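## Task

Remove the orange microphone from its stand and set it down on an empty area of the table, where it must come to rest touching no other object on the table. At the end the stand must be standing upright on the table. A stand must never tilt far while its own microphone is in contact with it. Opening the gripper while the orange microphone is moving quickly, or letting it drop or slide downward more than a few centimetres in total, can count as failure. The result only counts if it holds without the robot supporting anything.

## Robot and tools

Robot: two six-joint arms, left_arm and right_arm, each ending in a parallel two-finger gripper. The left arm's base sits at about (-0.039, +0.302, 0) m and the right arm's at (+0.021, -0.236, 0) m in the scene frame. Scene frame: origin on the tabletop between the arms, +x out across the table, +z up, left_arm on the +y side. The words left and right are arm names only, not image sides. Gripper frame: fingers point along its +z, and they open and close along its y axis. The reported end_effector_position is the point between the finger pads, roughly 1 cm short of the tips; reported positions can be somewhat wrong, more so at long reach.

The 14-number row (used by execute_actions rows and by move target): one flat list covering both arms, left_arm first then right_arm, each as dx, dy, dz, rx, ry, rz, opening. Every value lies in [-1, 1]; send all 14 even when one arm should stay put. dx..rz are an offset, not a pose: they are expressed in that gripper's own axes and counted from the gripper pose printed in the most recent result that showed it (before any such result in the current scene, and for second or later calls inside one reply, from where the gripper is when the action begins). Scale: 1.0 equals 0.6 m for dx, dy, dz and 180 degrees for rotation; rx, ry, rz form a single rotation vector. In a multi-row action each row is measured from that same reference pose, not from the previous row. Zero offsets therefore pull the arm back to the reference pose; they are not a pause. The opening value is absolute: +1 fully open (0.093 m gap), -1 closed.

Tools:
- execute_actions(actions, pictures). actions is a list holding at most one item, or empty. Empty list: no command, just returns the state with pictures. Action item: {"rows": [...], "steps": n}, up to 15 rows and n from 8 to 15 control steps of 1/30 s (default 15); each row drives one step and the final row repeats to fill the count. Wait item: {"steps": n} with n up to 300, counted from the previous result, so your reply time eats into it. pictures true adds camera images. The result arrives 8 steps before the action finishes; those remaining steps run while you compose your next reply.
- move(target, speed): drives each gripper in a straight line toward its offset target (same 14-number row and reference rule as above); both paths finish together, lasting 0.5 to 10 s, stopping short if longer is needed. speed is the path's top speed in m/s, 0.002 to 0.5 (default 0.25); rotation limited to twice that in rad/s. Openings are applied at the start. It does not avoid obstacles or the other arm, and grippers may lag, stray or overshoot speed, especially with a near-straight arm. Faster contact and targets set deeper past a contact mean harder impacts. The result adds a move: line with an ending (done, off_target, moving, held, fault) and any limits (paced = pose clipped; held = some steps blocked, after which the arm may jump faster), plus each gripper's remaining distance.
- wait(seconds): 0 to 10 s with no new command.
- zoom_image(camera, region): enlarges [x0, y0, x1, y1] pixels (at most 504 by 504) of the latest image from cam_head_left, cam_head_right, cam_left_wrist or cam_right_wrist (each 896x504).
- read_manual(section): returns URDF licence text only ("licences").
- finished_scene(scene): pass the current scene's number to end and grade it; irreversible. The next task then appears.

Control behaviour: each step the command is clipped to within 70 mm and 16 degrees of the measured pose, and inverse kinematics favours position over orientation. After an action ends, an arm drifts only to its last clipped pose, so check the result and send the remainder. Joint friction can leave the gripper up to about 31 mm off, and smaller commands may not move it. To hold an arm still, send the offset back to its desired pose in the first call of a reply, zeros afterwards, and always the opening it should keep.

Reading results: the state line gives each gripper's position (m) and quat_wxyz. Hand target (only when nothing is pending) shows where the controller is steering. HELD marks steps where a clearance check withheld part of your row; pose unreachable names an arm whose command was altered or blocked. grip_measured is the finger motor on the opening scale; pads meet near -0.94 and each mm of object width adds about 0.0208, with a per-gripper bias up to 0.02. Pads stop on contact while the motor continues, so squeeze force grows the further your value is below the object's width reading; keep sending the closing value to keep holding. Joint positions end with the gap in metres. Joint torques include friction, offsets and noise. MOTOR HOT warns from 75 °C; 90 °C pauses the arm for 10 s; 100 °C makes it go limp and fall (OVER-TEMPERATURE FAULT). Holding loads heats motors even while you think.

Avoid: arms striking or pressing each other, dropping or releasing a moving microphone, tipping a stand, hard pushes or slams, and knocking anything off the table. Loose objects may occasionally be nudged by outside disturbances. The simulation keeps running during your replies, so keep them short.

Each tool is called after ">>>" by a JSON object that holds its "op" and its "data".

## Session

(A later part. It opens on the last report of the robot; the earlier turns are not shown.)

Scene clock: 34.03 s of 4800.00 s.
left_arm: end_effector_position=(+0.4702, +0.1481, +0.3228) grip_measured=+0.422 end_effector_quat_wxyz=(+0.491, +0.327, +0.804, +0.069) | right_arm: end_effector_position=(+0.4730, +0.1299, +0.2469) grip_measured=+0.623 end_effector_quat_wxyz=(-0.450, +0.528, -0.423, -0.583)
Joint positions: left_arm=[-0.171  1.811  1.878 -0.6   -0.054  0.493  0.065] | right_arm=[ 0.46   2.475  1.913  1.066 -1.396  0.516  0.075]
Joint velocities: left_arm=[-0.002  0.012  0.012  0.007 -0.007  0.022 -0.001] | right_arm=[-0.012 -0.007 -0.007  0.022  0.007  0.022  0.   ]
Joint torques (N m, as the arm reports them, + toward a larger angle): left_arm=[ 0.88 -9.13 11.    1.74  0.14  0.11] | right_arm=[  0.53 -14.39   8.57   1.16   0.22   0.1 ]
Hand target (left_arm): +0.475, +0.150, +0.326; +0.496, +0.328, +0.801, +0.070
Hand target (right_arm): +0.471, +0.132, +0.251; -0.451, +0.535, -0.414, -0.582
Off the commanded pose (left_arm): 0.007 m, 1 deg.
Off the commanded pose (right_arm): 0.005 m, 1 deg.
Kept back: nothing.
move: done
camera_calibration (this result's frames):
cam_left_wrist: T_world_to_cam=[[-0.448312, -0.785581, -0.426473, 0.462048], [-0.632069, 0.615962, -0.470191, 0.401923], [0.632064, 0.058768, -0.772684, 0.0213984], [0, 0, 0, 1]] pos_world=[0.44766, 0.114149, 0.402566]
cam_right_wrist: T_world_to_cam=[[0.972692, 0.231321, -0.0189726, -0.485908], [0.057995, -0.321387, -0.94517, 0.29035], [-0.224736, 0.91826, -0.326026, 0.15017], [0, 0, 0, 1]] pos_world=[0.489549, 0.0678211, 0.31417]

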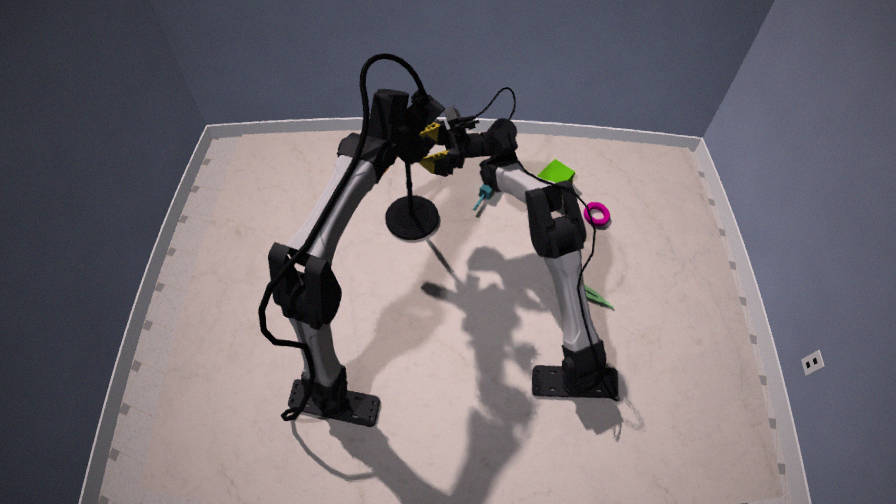

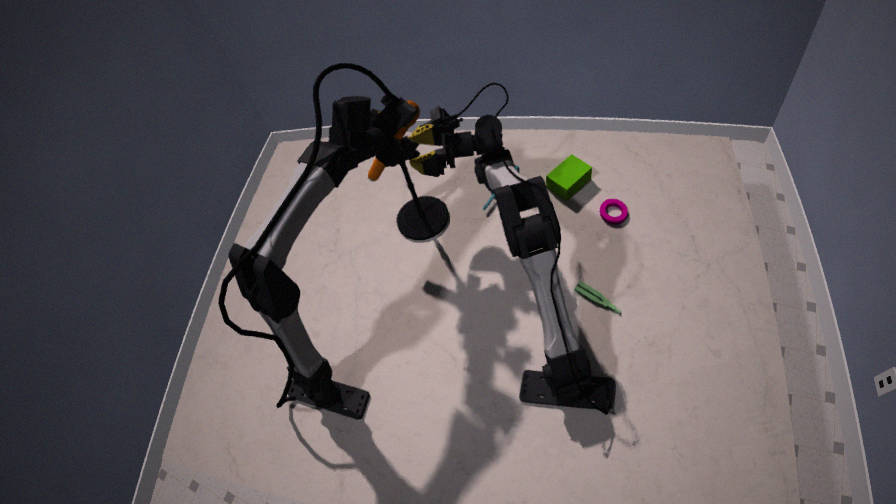

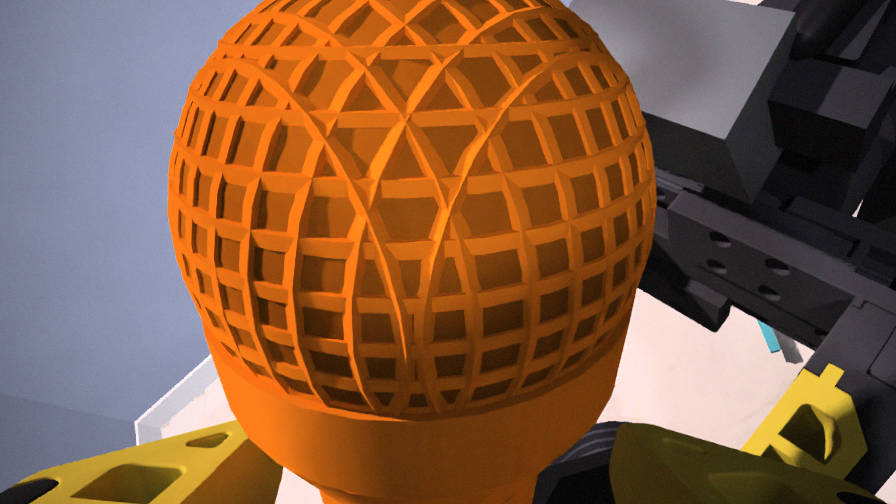

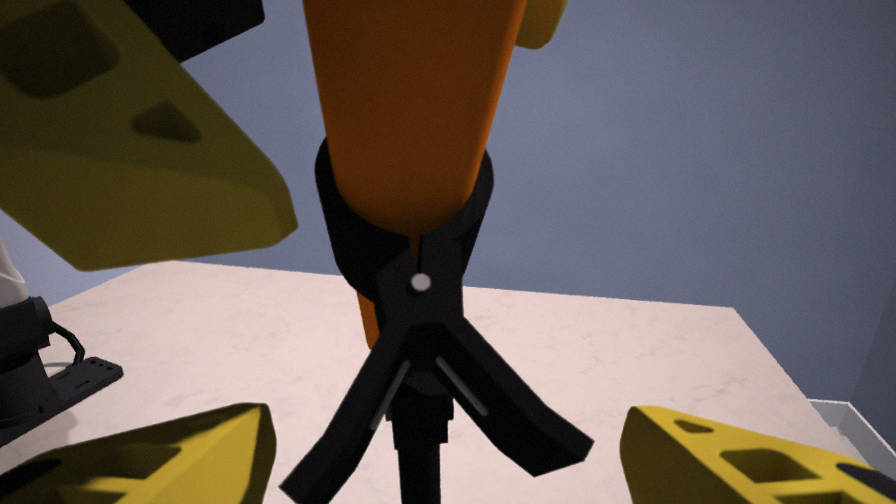

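>>> {"op": "execute_actions", "data": {"actions": [{"rows":[
[-0.0045,0.0095,0.0033,-0.0014,-0.0033,0.0012,0.38, -0.0065,0.0032,0.0058,-0.0047,0.0001,-0.0056,0.60],
[-0.0045,0.0105,0.0033,-0.0014,-0.0033,0.0012,0.33, -0.0065,0.0039,0.0068,-0.0047,0.0001,-0.0056,0.58],
[-0.0045,0.0115,0.0033,-0.0014,-0.0033,0.0012,0.28, -0.0065,0.0045,0.0078,-0.0047,0.0001,-0.0056,0.55],
[-0.0045,0.0125,0.0033,-0.0014,-0.0033,0.0012,0.23, -0.0065,0.0052,0.0088,-0.0047,0.0001,-0.0056,0.52],
[-0.0045,0.0135,0.0033,-0.0014,-0.0033,0.0012,0.18, -0.0065,0.0058,0.0098,-0.0047,0.0001,-0.0056,0.49],
[-0.0045,0.0145,0.0033,-0.0014,-0.0033,0.0012,0.13, -0.0065,0.0058,0.0098,-0.0047,0.0001,-0.0056,0.46],
[-0.0045,0.0145,0.0033,-0.0014,-0.0033,0.0012,0.08, -0.0065,0.0058,0.0098,-0.0047,0.0001,-0.0056,0.43],
[-0.0045,0.0145,0.0033,-0.0014,-0.0033,0.0012,0.03, -0.0065,0.0058,0.0098,-0.0047,0.0001,-0.0056,0.40],
[-0.0045,0.0145,0.0033,-0.0014,-0.0033,0.0012,-0.02, -0.0065,0.0058,0.0098,-0.0047,0.0001,-0.0056,0.38]
],"steps":10}]}}

>>> {"op": "wait", "data": {"seconds": 0.2}}

Scene clock: 36.10 s of 4800.00 s.
left_arm: end_effector_position=(+0.4702, +0.1480, +0.3230) grip_measured=+0.353 end_effector_quat_wxyz=(+0.491, +0.327, +0.804, +0.068) | right_arm: end_effector_position=(+0.4727, +0.1298, +0.2478) grip_measured=+0.592 end_effector_quat_wxyz=(-0.450, +0.528, -0.423, -0.583)
Joint positions: left_arm=[-0.171  1.811  1.878 -0.6   -0.053  0.493  0.062] | right_arm=[ 0.46   2.475  1.914  1.072 -1.397  0.523  0.074]
Joint velocities: left_arm=[-0.007 -0.007 -0.007 -0.007  0.007 -0.095 -0.043] | right_arm=[-0.022 -0.007 -0.017  0.022  0.037 -0.051 -0.018]
Joint torques (N m, as the arm reports them, + toward a larger angle): left_arm=[ 0.99 -9.26 10.99  1.75  0.14  0.12] | right_arm=[  0.58 -14.64   8.11   0.97   0.21  -0.06]
Steps of this call (steps 1 to 60: nothing new was sent; steps 61 to 62: the first 2 steps of this action). Readings (end_effector_position):
61: left_arm (+0.4702, +0.1480, +0.3230) | right_arm (+0.4727, +0.1298, +0.2478)
62: the state above

Scene clock: 36.57 s of 4800.00 s.
left_arm: end_effector_position=(+0.4713, +0.1515, +0.3230) grip_measured=-0.018 end_effector_quat_wxyz=(+0.491, +0.326, +0.805, +0.069) | right_arm: end_effector_position=(+0.4727, +0.1298, +0.2478) grip_measured=+0.383 end_effector_quat_wxyz=(-0.451, +0.529, -0.422, -0.582)
Joint positions: left_arm=[-0.162  1.811  1.878 -0.6   -0.048  0.496  0.044] | right_arm=[ 0.46   2.475  1.914  1.072 -1.397  0.519  0.064]
Joint velocities: left_arm=[-0.002  0.012 -0.012 -0.022  0.022  0.037  0.   ] | right_arm=[ 0.007 -0.012 -0.017  0.081 -0.022 -0.022  0.   ]
Joint torques (N m, as the arm reports them, + toward a larger angle): left_arm=[ 0.73 -8.93 11.77  1.71  0.14  0.1 ] | right_arm=[  0.96 -15.19   7.33   0.96   0.2   -0.06]
Hand target (left_arm): +0.477, +0.153, +0.328; +0.496, +0.328, +0.801, +0.070
Hand target (right_arm): +0.468, +0.134, +0.251; -0.451, +0.535, -0.414, -0.582
Off the commanded pose (left_arm): 0.007 m, 1 deg.
Off the commanded pose (right_arm): 0.007 m, 1 deg.
Kept back: nothing.
Steps of this call (steps 1 to 8: the last 8 steps of your previous action; steps 9 to 14: nothing new was sent). Readings (end_effector_position):
1: left_arm (+0.4702, +0.1479, +0.3230) | right_arm (+0.4727, +0.1298, +0.2478)
2: left_arm (+0.4702, +0.1479, +0.3230) | right_arm (+0.4727, +0.1298, +0.2478)
4: left_arm (+0.4705, +0.1488, +0.3230) | right_arm (+0.4727, +0.1298, +0.2478)
8: left_arm (+0.4712, +0.1513, +0.3230) | right_arm (+0.4727, +0.1298, +0.2478)
14: the state above
camera_calibration (this result's frames):
cam_left_wrist: T_world_to_cam=[[-0.447017, -0.786618, -0.425921, 0.464638], [-0.633072, 0.61459, -0.470636, 0.401387], [0.631977, 0.0592562, -0.772718, 0.0206115], [0, 0, 0, 1]] pos_world=[0.448782, 0.117583, 0.402733]
cam_right_wrist: T_world_to_cam=[[0.972588, 0.231986, -0.0159628, -0.486368], [0.0607821, -0.319885, -0.945505, 0.289718], [-0.22445, 0.918616, -0.325217, 0.150102], [0, 0, 0, 1]] pos_world=[0.489116, 0.0676206, 0.314982]

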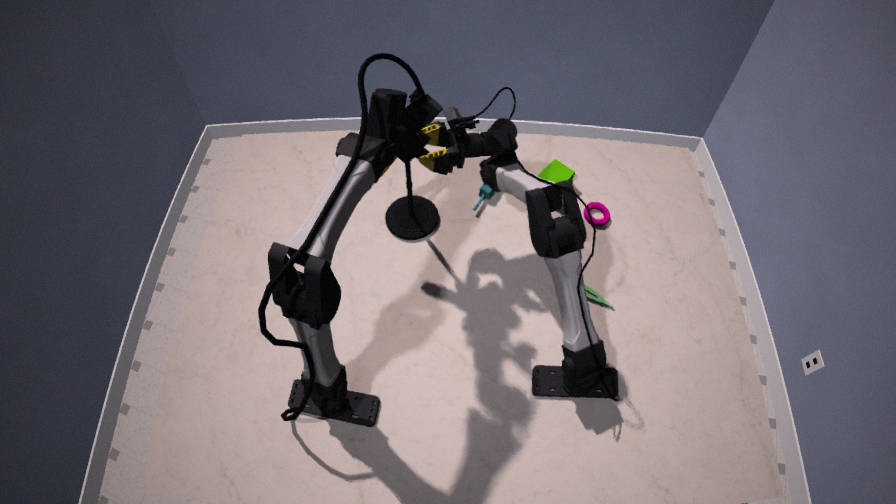

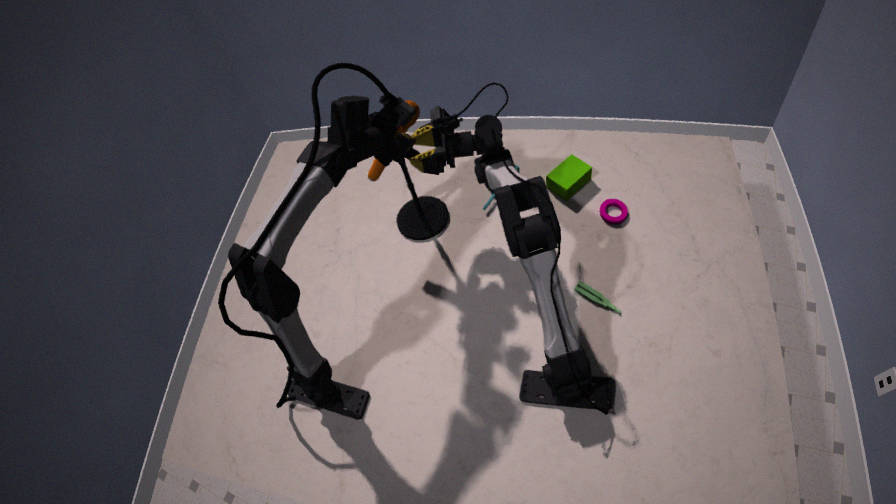

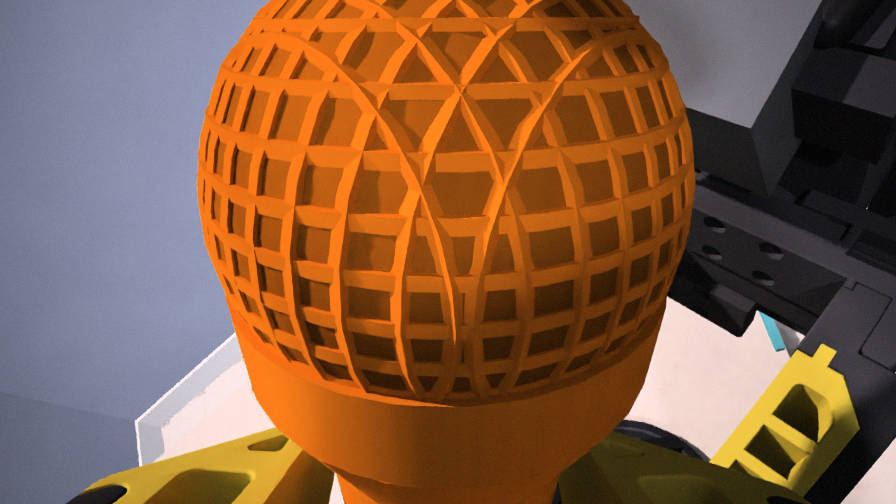

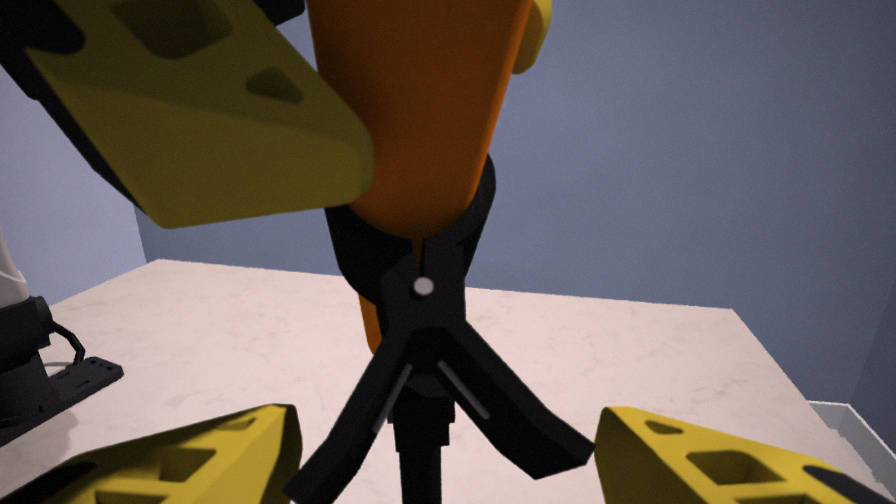

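>>> {"op": "execute_actions", "data": {"actions": [{"rows":[
[-0.006,0.0075,0.0028,-0.0014,-0.0033,0.0012,-0.06, -0.0045,0.0065,0.0097,-0.0047,0.0001,-0.0045,0.38],
[-0.005,0.006,0.0025,-0.0014,-0.0033,0.0012,-0.10, -0.0045,0.007,0.0105,-0.0047,0.0001,-0.0045,0.38],
[-0.005,0.006,0.0025,-0.0014,-0.0033,0.0012,-0.14, -0.0045,0.0075,0.0113,-0.0047,0.0001,-0.0045,0.38],
[-0.005,0.006,0.0025,-0.0014,-0.0033,0.0012,-0.17, -0.0045,0.0078,0.0118,-0.0047,0.0001,-0.0045,0.38],
[-0.005,0.006,0.0025,-0.0014,-0.0033,0.0012,-0.20, -0.0045,0.0078,0.0118,-0.0047,0.0001,-0.0045,0.38],
[-0.005,0.006,0.0025,-0.0014,-0.0033,0.0012,-0.23, -0.0045,0.0078,0.0118,-0.0047,0.0001,-0.0045,0.38],
[-0.005,0.006,0.0025,-0.0014,-0.0033,0.0012,-0.26, -0.0045,0.0078,0.0118,-0.0047,0.0001,-0.0045,0.38],
[-0.005,0.006,0.0025,-0.0014,-0.0033,0.0012,-0.29, -0.0045,0.0078,0.0118,-0.0047,0.0001,-0.0045,0.36],
[-0.005,0.006,0.0025,-0.0014,-0.0033,0.0012,-0.32, -0.0045,0.0078,0.0118,-0.0047,0.0001,-0.0045,0.34],
[-0.005,0.006,0.0025,-0.0014,-0.0033,0.0012,-0.35, -0.0045,0.0078,0.0118,-0.0047,0.0001,-0.0045,0.32],
[-0.005,0.006,0.0025,-0.0014,-0.0033,0.0012,-0.38, -0.0045,0.0078,0.0118,-0.0047,0.0001,-0.0045,0.30],
[-0.005,0.006,0.0025,-0.0014,-0.0033,0.0012,-0.41, -0.0045,0.0078,0.0118,-0.0047,0.0001,-0.0045,0.28],
[-0.005,0.006,0.0025,-0.0014,-0.0033,0.0012,-0.45, -0.0045,0.0078,0.0118,-0.0047,0.0001,-0.0045,0.26]
],"steps":13}]}}

>>> {"op": "wait", "data": {"seconds": 0.15}}

Scene clock: 37.77 s of 4800.00 s.
left_arm: end_effector_position=(+0.4714, +0.1514, +0.3231) grip_measured=-0.184 end_effector_quat_wxyz=(+0.492, +0.326, +0.804, +0.069) | right_arm: end_effector_position=(+0.4727, +0.1298, +0.2478) grip_measured=+0.383 end_effector_quat_wxyz=(-0.451, +0.529, -0.422, -0.582)
Joint positions: left_arm=[-0.162  1.811  1.878 -0.599 -0.047  0.497  0.036] | right_arm=[ 0.46   2.475  1.914  1.072 -1.397  0.519  0.064]
Joint velocities: left_arm=[-0.017 -0.002 -0.002 -0.007 -0.037  0.022 -0.028] | right_arm=[ 0.007  0.007 -0.007 -0.022  0.022  0.007 -0.001]
Joint torques (N m, as the arm reports them, + toward a larger angle): left_arm=[ 0.57 -9.51 10.37  1.76  0.11  0.08] | right_arm=[  1.21 -15.71   6.59   0.99   0.24  -0.05]
Steps of this call (steps 1 to 31: nothing new was sent; steps 32 to 36: the first 5 steps of this action). Readings (end_effector_position):
32: left_arm (+0.4713, +0.1515, +0.3230) | right_arm (+0.4727, +0.1298, +0.2478)
33: left_arm (+0.4713, +0.1515, +0.3230) | right_arm (+0.4727, +0.1298, +0.2478)
35: left_arm (+0.4714, +0.1514, +0.3231) | right_arm (+0.4727, +0.1298, +0.2478)
36: the state above

Scene clock: 38.20 s of 4800.00 s.
left_arm: end_effector_position=(+0.4713, +0.1511, +0.3232) grip_measured=-0.391 end_effector_quat_wxyz=(+0.492, +0.327, +0.804, +0.068) | right_arm: end_effector_position=(+0.4727, +0.1298, +0.2478) grip_measured=+0.263 end_effector_quat_wxyz=(-0.451, +0.529, -0.422, -0.582)
Joint positions: left_arm=[-0.162  1.811  1.878 -0.599 -0.045  0.497  0.026] | right_arm=[ 0.46   2.475  1.914  1.072 -1.397  0.518  0.058]
Joint velocities: left_arm=[ 0.017 -0.007  0.007  0.022  0.081  0.051  0.001] | right_arm=[-0.012  0.007 -0.002 -0.022 -0.007 -0.007 -0.   ]
Joint torques (N m, as the arm reports them, + toward a larger angle): left_arm=[ 0.52 -9.53 10.39  1.77  0.08  0.07] | right_arm=[  1.19 -15.7    6.69   0.97   0.25  -0.11]
Hand target (left_arm): +0.475, +0.152, +0.326; +0.496, +0.327, +0.801, +0.070
Hand target (right_arm): +0.467, +0.135, +0.251; -0.451, +0.535, -0.414, -0.582
Off the commanded pose (left_arm): 0.005 m, 1 deg.
Off the commanded pose (right_arm): 0.009 m, 1 deg.
Kept back: nothing.
Steps of this call (steps 1 to 8: the last 8 steps of your previous action; steps 9 to 13: nothing new was sent). Readings (end_effector_position):
1: left_arm (+0.4714, +0.1514, +0.3232) | right_arm (+0.4727, +0.1298, +0.2478)
2: left_arm (+0.4714, +0.1513, +0.3232) | right_arm (+0.4727, +0.1298, +0.2478)
4: left_arm (+0.4714, +0.1512, +0.3232) | right_arm (+0.4727, +0.1298, +0.2478)
8: left_arm (+0.4713, +0.1511, +0.3232) | right_arm (+0.4727, +0.1298, +0.2478)
13: the state above
camera_calibration (this result's frames):
cam_left_wrist: T_world_to_cam=[[-0.448367, -0.78613, -0.425403, 0.464821], [-0.63135, 0.615426, -0.471855, 0.401227], [0.632743, 0.0570135, -0.77226, 0.0206213], [0, 0, 0, 1]] pos_world=[0.448677, 0.117308, 0.402982]
cam_right_wrist: T_world_to_cam=[[0.972628, 0.231896, -0.0148226, -0.486657], [0.0617988, -0.319637, -0.945523, 0.28921], [-0.224, 0.918726, -0.325219, 0.149876], [0, 0, 0, 1]] pos_world=[0.489036, 0.067601, 0.314983]

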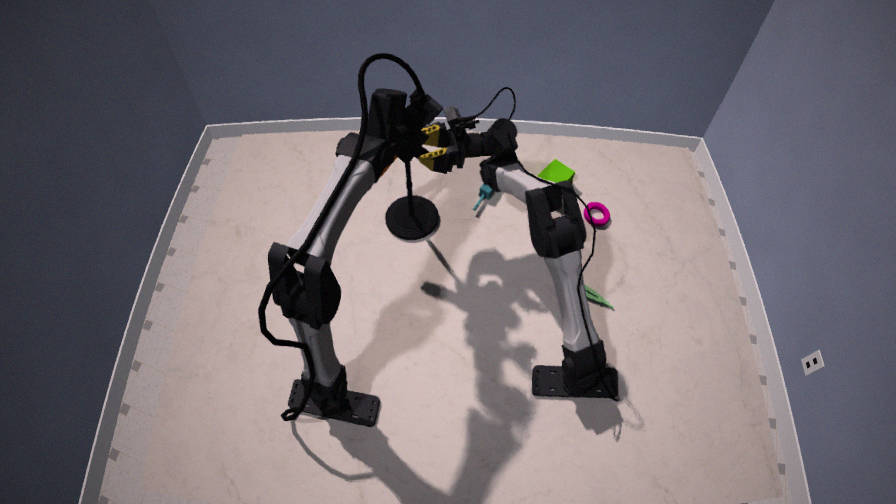

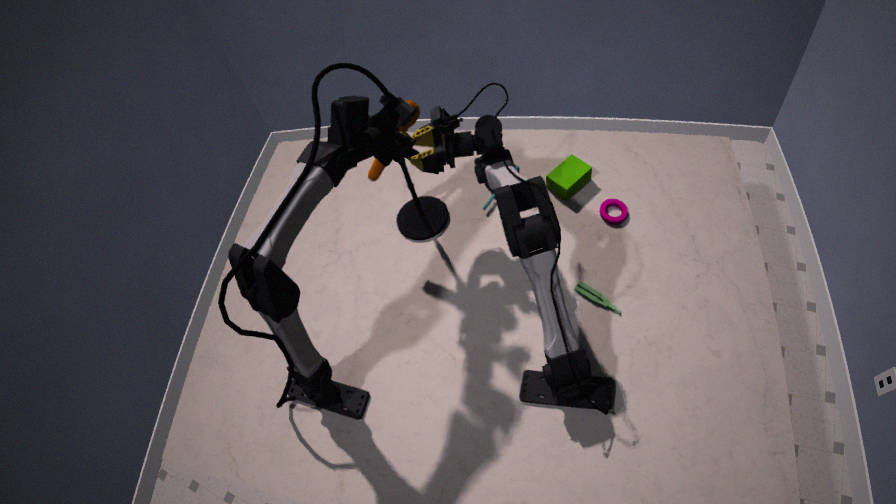

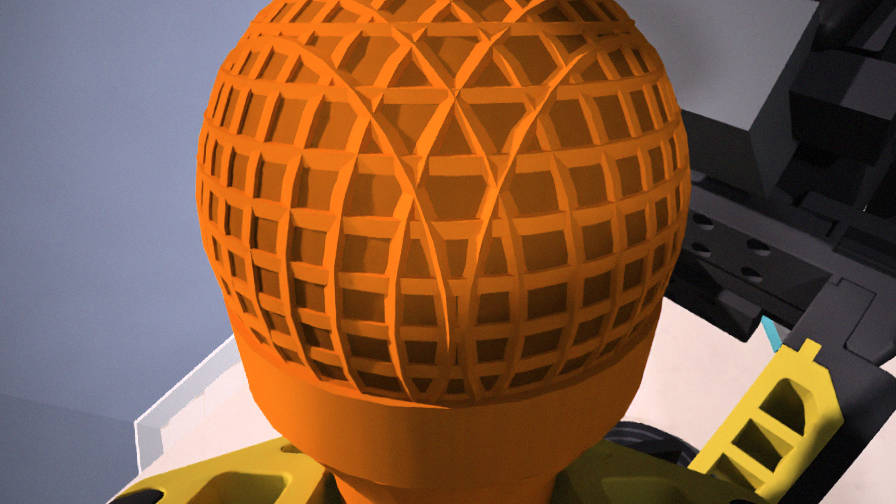

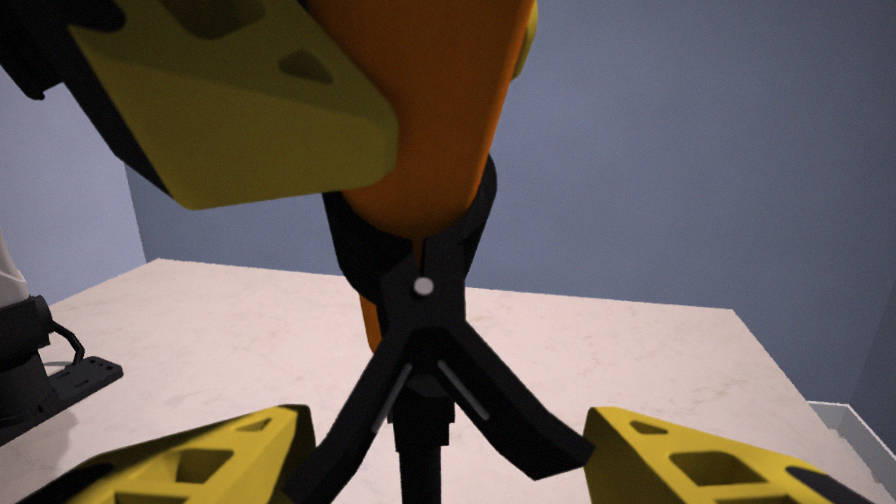

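>>> {"op": "execute_actions", "data": {"actions": [{"rows":[
[-0.005,0.006,0.0025,-0.0012,-0.003,0.001,-0.45, -0.0045,0.0065,0.0098,-0.0047,0.0001,-0.004,0.22],
[-0.005,0.006,0.0025,-0.0012,-0.003,0.001,-0.45, -0.0045,0.0065,0.0098,-0.0047,0.0001,-0.004,0.18],
[-0.005,0.006,0.0025,-0.0012,-0.003,0.001,-0.45, -0.0045,0.0065,0.0098,-0.0047,0.0001,-0.004,0.14],
[-0.005,0.006,0.0025,-0.0012,-0.003,0.001,-0.45, -0.0045,0.0065,0.0098,-0.0047,0.0001,-0.004,0.10],
[-0.005,0.006,0.0025,-0.0012,-0.003,0.001,-0.45, -0.0045,0.0065,0.0098,-0.0047,0.0001,-0.004,0.06],
[-0.005,0.006,0.0025,-0.0012,-0.003,0.001,-0.45, -0.0045,0.0065,0.0098,-0.0047,0.0001,-0.004,0.02],
[-0.005,0.006,0.0025,-0.0012,-0.003,0.001,-0.45, -0.0045,0.0065,0.0098,-0.0047,0.0001,-0.004,-0.03],
[-0.005,0.006,0.0025,-0.0012,-0.003,0.001,-0.45, -0.0045,0.0065,0.0098,-0.0047,0.0001,-0.004,-0.08],
[-0.005,0.006,0.0025,-0.0012,-0.003,0.001,-0.45, -0.0045,0.0065,0.0098,-0.0047,0.0001,-0.004,-0.13],
[-0.005,0.006,0.0025,-0.0012,-0.003,0.001,-0.45, -0.0045,0.0065,0.0098,-0.0047,0.0001,-0.004,-0.18],
[-0.005,0.006,0.0025,-0.0012,-0.003,0.001,-0.45, -0.0045,0.0065,0.0098,-0.0047,0.0001,-0.004,-0.23],
[-0.005,0.006,0.0025,-0.0012,-0.003,0.001,-0.45, -0.0045,0.0065,0.0098,-0.0047,0.0001,-0.004,-0.28],
[-0.005,0.006,0.0025,-0.0012,-0.003,0.001,-0.45, -0.0045,0.0065,0.0098,-0.0047,0.0001,-0.004,-0.32],
[-0.005,0.006,0.0025,-0.0012,-0.003,0.001,-0.45, -0.0045,0.0065,0.0098,-0.0047,0.0001,-0.004,-0.36],
[-0.005,0.006,0.0025,-0.0012,-0.003,0.001,-0.45, -0.0045,0.0065,0.0098,-0.0047,0.0001,-0.004,-0.40]
],"steps":15}]}}

>>> {"op": "wait", "data": {"seconds": 0.2}}

Scene clock: 39.47 s of 4800.00 s.
left_arm: end_effector_position=(+0.4709, +0.1511, +0.3215) grip_measured=-0.391 end_effector_quat_wxyz=(+0.489, +0.328, +0.806, +0.067) | right_arm: end_effector_position=(+0.4709, +0.1300, +0.2471) grip_measured=-0.001 end_effector_quat_wxyz=(-0.448, +0.532, -0.420, -0.583)
Joint positions: left_arm=[-0.162  1.813  1.878 -0.604 -0.045  0.497  0.026] | right_arm=[ 0.462  2.475  1.914  1.073 -1.406  0.519  0.045]
Joint velocities: left_arm=[ 0.012  0.032 -0.007 -0.081  0.037 -0.007 -0.   ] | right_arm=[ 0.002  0.007  0.002  0.037 -0.066 -0.007 -0.045]
Joint torques (N m, as the arm reports them, + toward a larger angle): left_arm=[ 0.55 -9.69 10.53  1.87  0.11  0.08] | right_arm=[  0.82 -15.48   7.11   0.98   0.33  -0.09]
Steps of this call (steps 1 to 31: nothing new was sent; steps 32 to 38: the first 7 steps of this action). Readings (end_effector_position):
32: left_arm (+0.4713, +0.1511, +0.3232) | right_arm (+0.4727, +0.1298, +0.2477)
33: left_arm (+0.4713, +0.1511, +0.3232) | right_arm (+0.4721, +0.1299, +0.2475)
35: left_arm (+0.4713, +0.1511, +0.3232) | right_arm (+0.4710, +0.1300, +0.2472)
38: the state above

Scene clock: 39.93 s of 4800.00 s.
left_arm: end_effector_position=(+0.4707, +0.1523, +0.3197) grip_measured=-0.391 end_effector_quat_wxyz=(+0.486, +0.327, +0.807, +0.069) | right_arm: end_effector_position=(+0.4742, +0.1307, +0.2452) grip_measured=-0.391 end_effector_quat_wxyz=(-0.448, +0.524, -0.427, -0.585)
Joint positions: left_arm=[-0.161  1.814  1.878 -0.61  -0.047  0.497  0.026] | right_arm=[ 0.461  2.478  1.914  1.059 -1.392  0.518  0.026]
Joint velocities: left_arm=[-0.012 -0.012  0.002  0.007 -0.066 -0.007  0.   ] | right_arm=[ 0.007  0.002 -0.007  0.037 -0.022  0.007 -0.001]
Joint torques (N m, as the arm reports them, + toward a larger angle): left_arm=[ 0.54 -9.65 10.51  1.86  0.14  0.03] | right_arm=[  0.87 -15.74   7.01   1.13   0.11  -0.02]
Hand target (left_arm): +0.475, +0.152, +0.326; +0.496, +0.327, +0.801, +0.069
Hand target (right_arm): +0.468, +0.134, +0.251; -0.451, +0.535, -0.414, -0.582
Off the commanded pose (left_arm): 0.008 m, 1 deg.
Off the commanded pose (right_arm): 0.009 m, 2 deg.
Kept back: nothing.
Steps of this call (steps 1 to 8: the last 8 steps of your previous action; steps 9 to 14: nothing new was sent). Readings (end_effector_position):
1: left_arm (+0.4708, +0.1511, +0.3207) | right_arm (+0.4709, +0.1300, +0.2471)
2: left_arm (+0.4708, +0.1512, +0.3203) | right_arm (+0.4711, +0.1301, +0.2471)
4: left_arm (+0.4707, +0.1514, +0.3201) | right_arm (+0.4716, +0.1300, +0.2465)
8: left_arm (+0.4709, +0.1522, +0.3200) | right_arm (+0.4734, +0.1305, +0.2453)
14: the state above
camera_calibration (this result's frames):
cam_left_wrist: T_world_to_cam=[[-0.451594, -0.785082, -0.423921, 0.464874], [-0.638717, 0.616212, -0.460785, 0.398307], [0.622979, 0.0626775, -0.779723, 0.0243823], [0, 0, 0, 1]] pos_world=[0.44915, 0.117995, 0.399615]
cam_right_wrist: T_world_to_cam=[[0.973092, 0.228321, -0.0310166, -0.484093], [0.0457819, -0.32351, -0.945116, 0.294957], [-0.225824, 0.918265, -0.325258, 0.149467], [0, 0, 0, 1]] pos_world=[0.491317, 0.0687001, 0.312369]

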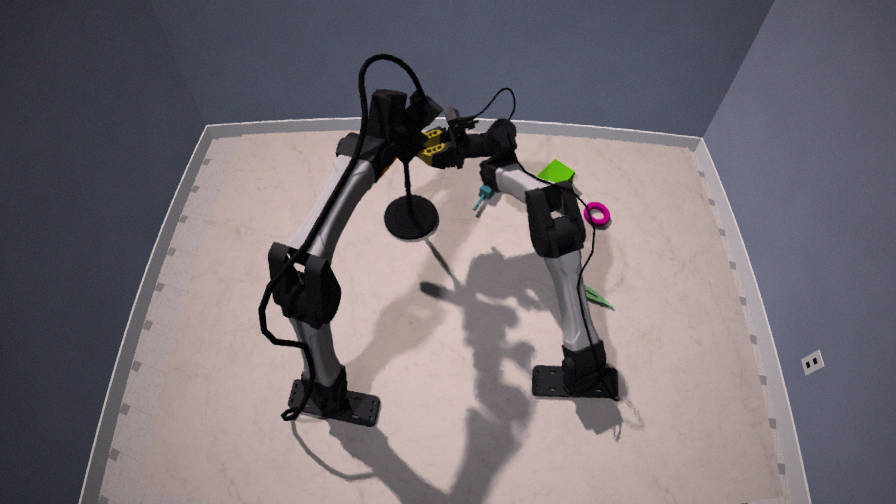

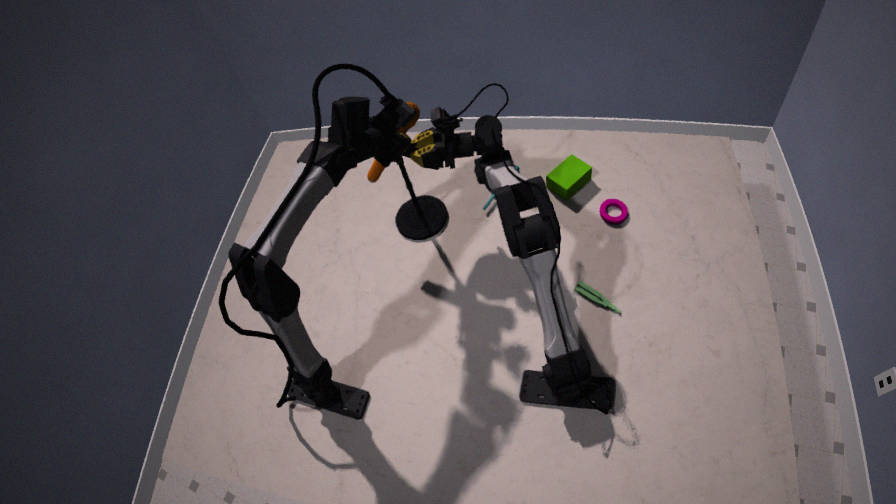

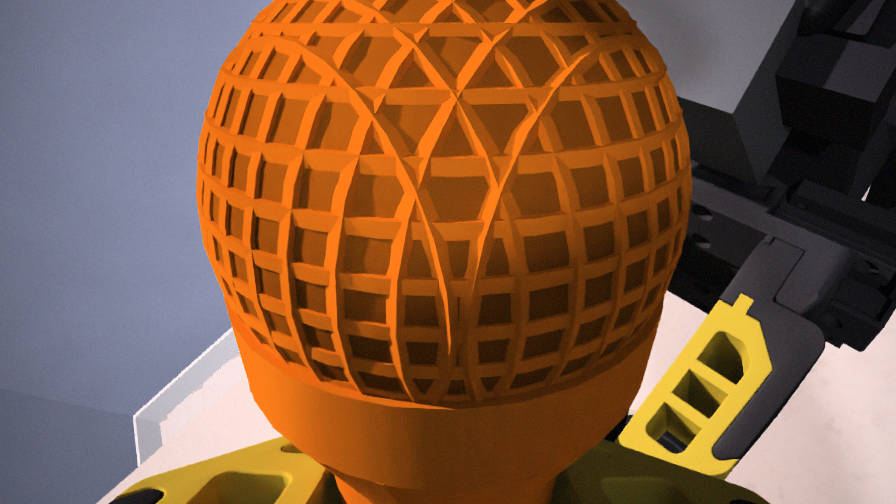

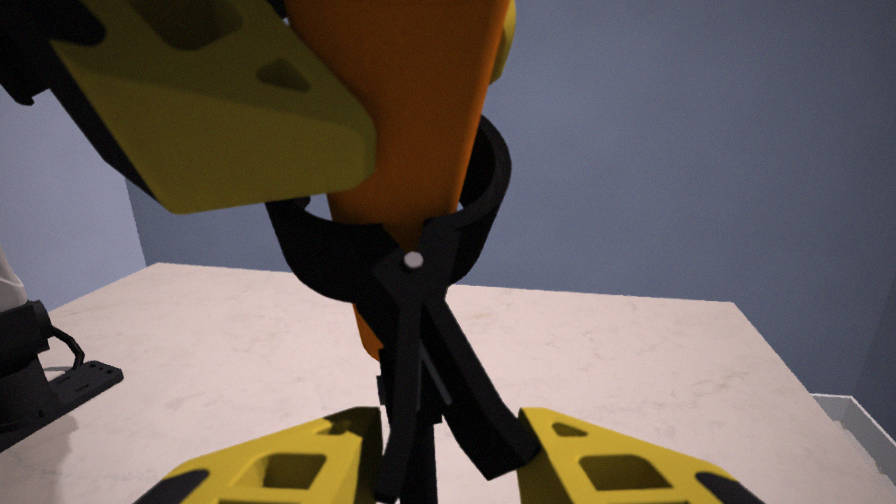

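>>> {"op": "zoom_image", "data": {"camera": "cam_right_wrist", "region": [220, 60, 620, 504]}}

Region (220, 60, 620, 504) of cam_right_wrist's 896x504 image, scaled by 1.135, with more detail than that image has; it fills the left 454 columns of this view, and the rest is white.

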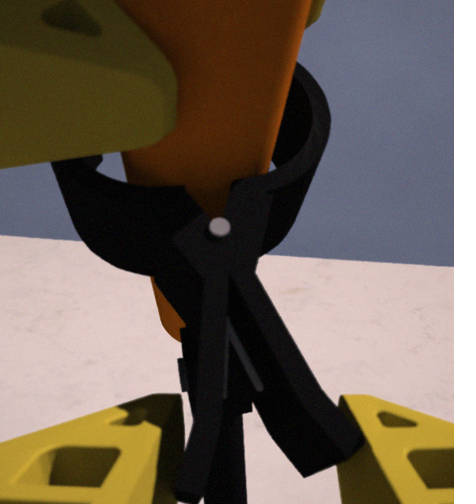

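>>> {"op": "execute_actions", "data": {"actions": [{"rows":[
[-0.0128,0.0089,-0.001,-0.0023,-0.007,0.0008,-0.45, -0.0085,0.0085,0.007,-0.0062,0.0006,-0.009,-0.42],
[-0.0153,0.0103,-0.0028,-0.0023,-0.007,0.0008,-0.45, -0.0085,0.0085,0.0055,-0.0062,0.0006,-0.009,-0.44],
[-0.0178,0.0118,-0.0045,-0.0023,-0.007,0.0008,-0.45, -0.0085,0.0085,0.004,-0.0062,0.0006,-0.009,-0.46],
[-0.0202,0.0132,-0.0062,-0.0023,-0.007,0.0008,-0.45, -0.0085,0.0085,0.004,-0.0062,0.0006,-0.009,-0.47],
[-0.0205,0.0160,-0.0105,-0.0023,-0.007,0.0008,-0.45, -0.0085,0.0085,0.004,-0.0062,0.0006,-0.009,-0.47],
[-0.0209,0.0200,-0.0163,-0.0023,-0.007,0.0008,-0.45, -0.0085,0.0085,0.004,-0.0062,0.0006,-0.009,-0.47],
[-0.0213,0.0248,-0.0232,-0.0023,-0.007,0.0008,-0.45, -0.0085,0.0085,0.004,-0.0062,0.0006,-0.009,-0.47],
[-0.0218,0.0300,-0.0306,-0.0023,-0.007,0.0008,-0.45, -0.0085,0.0085,0.004,-0.0062,0.0006,-0.009,-0.47],
[-0.0222,0.0352,-0.0380,-0.0023,-0.007,0.0008,-0.45, -0.0085,0.0085,0.004,-0.0062,0.0006,-0.009,-0.47],
[-0.0227,0.0404,-0.0455,-0.0023,-0.007,0.0008,-0.45, -0.0085,0.0085,0.004,-0.0062,0.0006,-0.009,-0.47],
[-0.0232,0.0456,-0.0530,-0.0023,-0.007,0.0008,-0.45, -0.0085,0.0085,0.004,-0.0062,0.0006,-0.009,-0.47],
[-0.0237,0.0508,-0.0605,-0.0023,-0.007,0.0008,-0.45, -0.0085,0.0085,0.004,-0.0062,0.0006,-0.009,-0.47],
[-0.0241,0.0560,-0.0680,-0.0023,-0.007,0.0008,-0.45, -0.0085,0.0085,0.004,-0.0062,0.0006,-0.009,-0.47],
[-0.0246,0.0612,-0.0755,-0.0023,-0.007,0.0008,-0.45, -0.0085,0.0085,0.004,-0.0062,0.0006,-0.009,-0.47],
[-0.0250,0.0658,-0.0822,-0.0023,-0.007,0.0008,-0.45, -0.0085,0.0085,0.004,-0.0062,0.0006,-0.009,-0.47]
],"steps":15}]}}

>>> {"op": "wait", "data": {"seconds": 0.3}}

Scene clock: 43.17 s of 4800.00 s.
left_arm: end_effector_position=(+0.4693, +0.1525, +0.3209) grip_measured=-0.391 end_effector_quat_wxyz=(+0.479, +0.330, +0.811, +0.067) | right_arm: end_effector_position=(+0.4745, +0.1308, +0.2446) grip_measured=-0.458 end_effector_quat_wxyz=(-0.445, +0.522, -0.430, -0.586)
Joint positions: left_arm=[-0.16   1.822  1.908 -0.647 -0.044  0.497  0.026] | right_arm=[ 0.461  2.478  1.914  1.053 -1.391  0.521  0.023]
Joint velocities: left_arm=[ 0.032 -0.007  0.168 -0.212  0.11  -0.022 -0.   ] | right_arm=[ 0.007  0.017 -0.017  0.051 -0.051 -0.022  0.001]
Joint torques (N m, as the arm reports them, + toward a larger angle): left_arm=[  1.37 -10.86  12.34   1.91   0.07   0.12] | right_arm=[  0.63 -15.74   7.06   1.21   0.06  -0.08]
Steps of this call (steps 1 to 90: nothing new was sent; steps 91 to 97: the first 7 steps of this action). Readings (end_effector_position):
91: left_arm (+0.4705, +0.1524, +0.3192) | right_arm (+0.4743, +0.1307, +0.2451)
92: left_arm (+0.4702, +0.1525, +0.3188) | right_arm (+0.4743, +0.1307, +0.2450)
94: left_arm (+0.4700, +0.1525, +0.3187) | right_arm (+0.4745, +0.1308, +0.2447)
97: the state above

Scene clock: 43.73 s of 4800.00 s.
left_arm: end_effector_position=(+0.4552, +0.1835, +0.3535) grip_measured=-0.391 end_effector_quat_wxyz=(+0.478, +0.324, +0.814, +0.069) | right_arm: end_effector_position=(+0.4745, +0.1308, +0.2446) grip_measured=-0.459 end_effector_quat_wxyz=(-0.445, +0.522, -0.430, -0.586)
Joint positions: left_arm=[-0.095  1.789  2.008 -0.783  0.002  0.524  0.026] | right_arm=[ 0.461  2.478  1.914  1.053 -1.391  0.521  0.023]
Joint velocities: left_arm=[-0.002  0.002  0.012 -0.095  0.037  0.037 -0.001] | right_arm=[-0.012 -0.022 -0.022  0.037 -0.007  0.022  0.   ]
Joint torques (N m, as the arm reports them, + toward a larger angle): left_arm=[  0.42 -10.56  11.03   1.84   0.16   0.12] | right_arm=[  0.5  -15.68   7.12   1.26   0.13  -0.04]
Hand target (left_arm): +0.453, +0.183, +0.373; +0.498, +0.327, +0.800, +0.070
Hand target (right_arm): +0.469, +0.131, +0.250; -0.451, +0.536, -0.415, -0.581
Off the commanded pose (left_arm): 0.020 m, 3 deg.
Off the commanded pose (right_arm): 0.008 m, 2 deg.
Kept back: nothing.
Steps of this call (steps 1 to 8: the last 8 steps of your previous action; steps 9 to 17: nothing new was sent). Readings (end_effector_position):
1: left_arm (+0.4685, +0.1530, +0.3217) | right_arm (+0.4745, +0.1308, +0.2446)
2: left_arm (+0.4679, +0.1544, +0.3231) | right_arm (+0.4745, +0.1308, +0.2446)
4: left_arm (+0.4671, +0.1590, +0.3265) | right_arm (+0.4745, +0.1308, +0.2446)
8: left_arm (+0.4637, +0.1737, +0.3368) | right_arm (+0.4745, +0.1308, +0.2446)
17: the state above
camera_calibration (this result's frames):
cam_left_wrist: T_world_to_cam=[[-0.451669, -0.788848, -0.41679, 0.494906], [-0.65358, 0.610545, -0.44729, 0.387754], [0.607313, 0.0703782, -0.791339, 0.0683043], [0, 0, 0, 1]] pos_world=[0.43548, 0.148858, 0.433762]
cam_right_wrist: T_world_to_cam=[[0.972787, 0.228137, -0.0404817, -0.481998], [0.0372312, -0.326355, -0.944514, 0.298732], [-0.22869, 0.917304, -0.325968, 0.1509], [0, 0, 0, 1]] pos_world=[0.492269, 0.069033, 0.311833]

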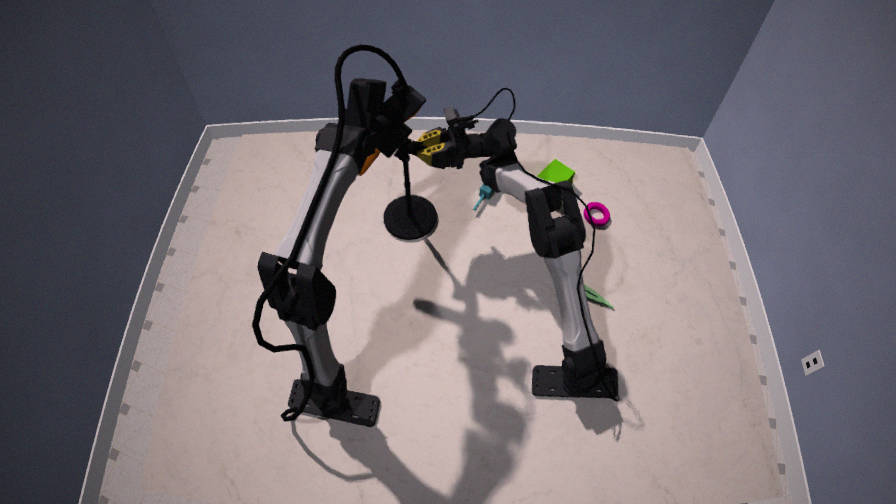

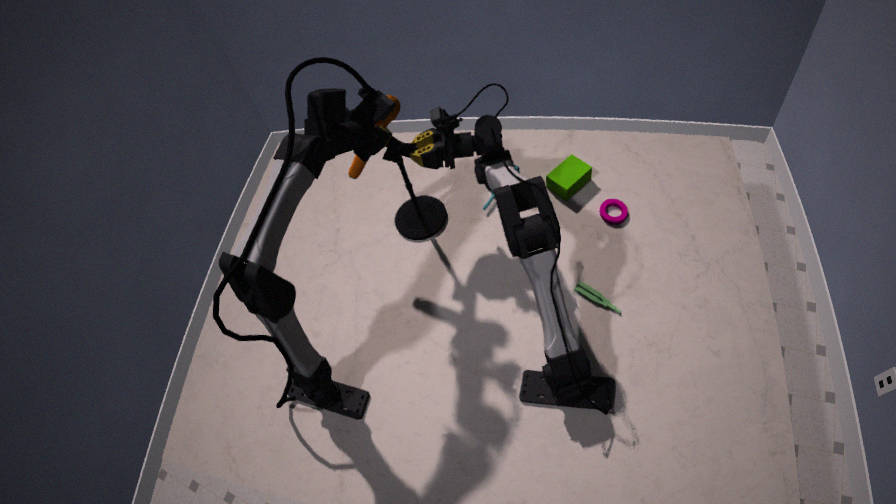

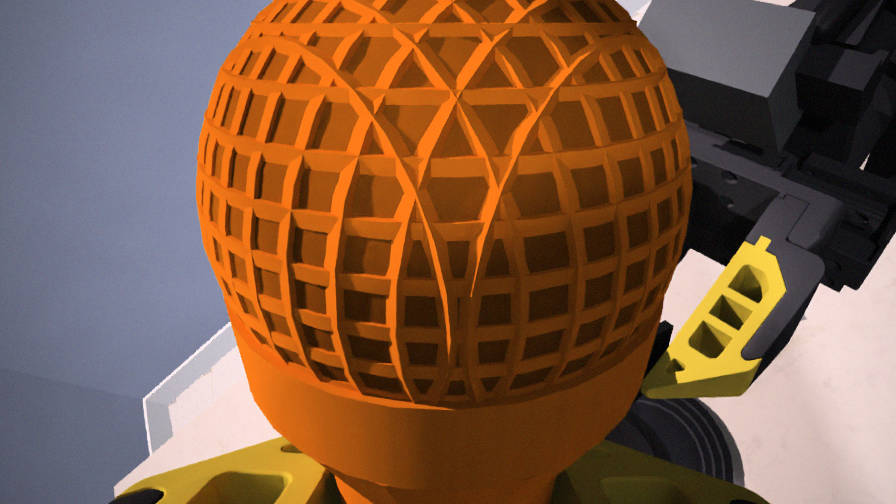

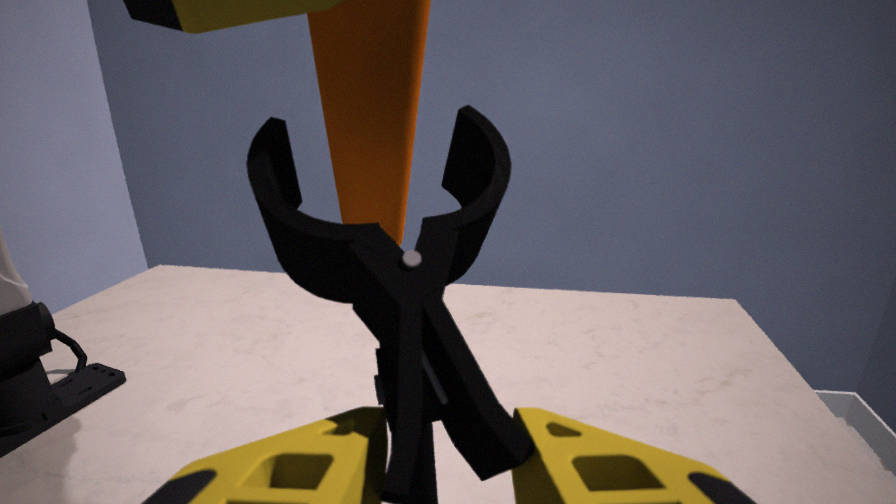

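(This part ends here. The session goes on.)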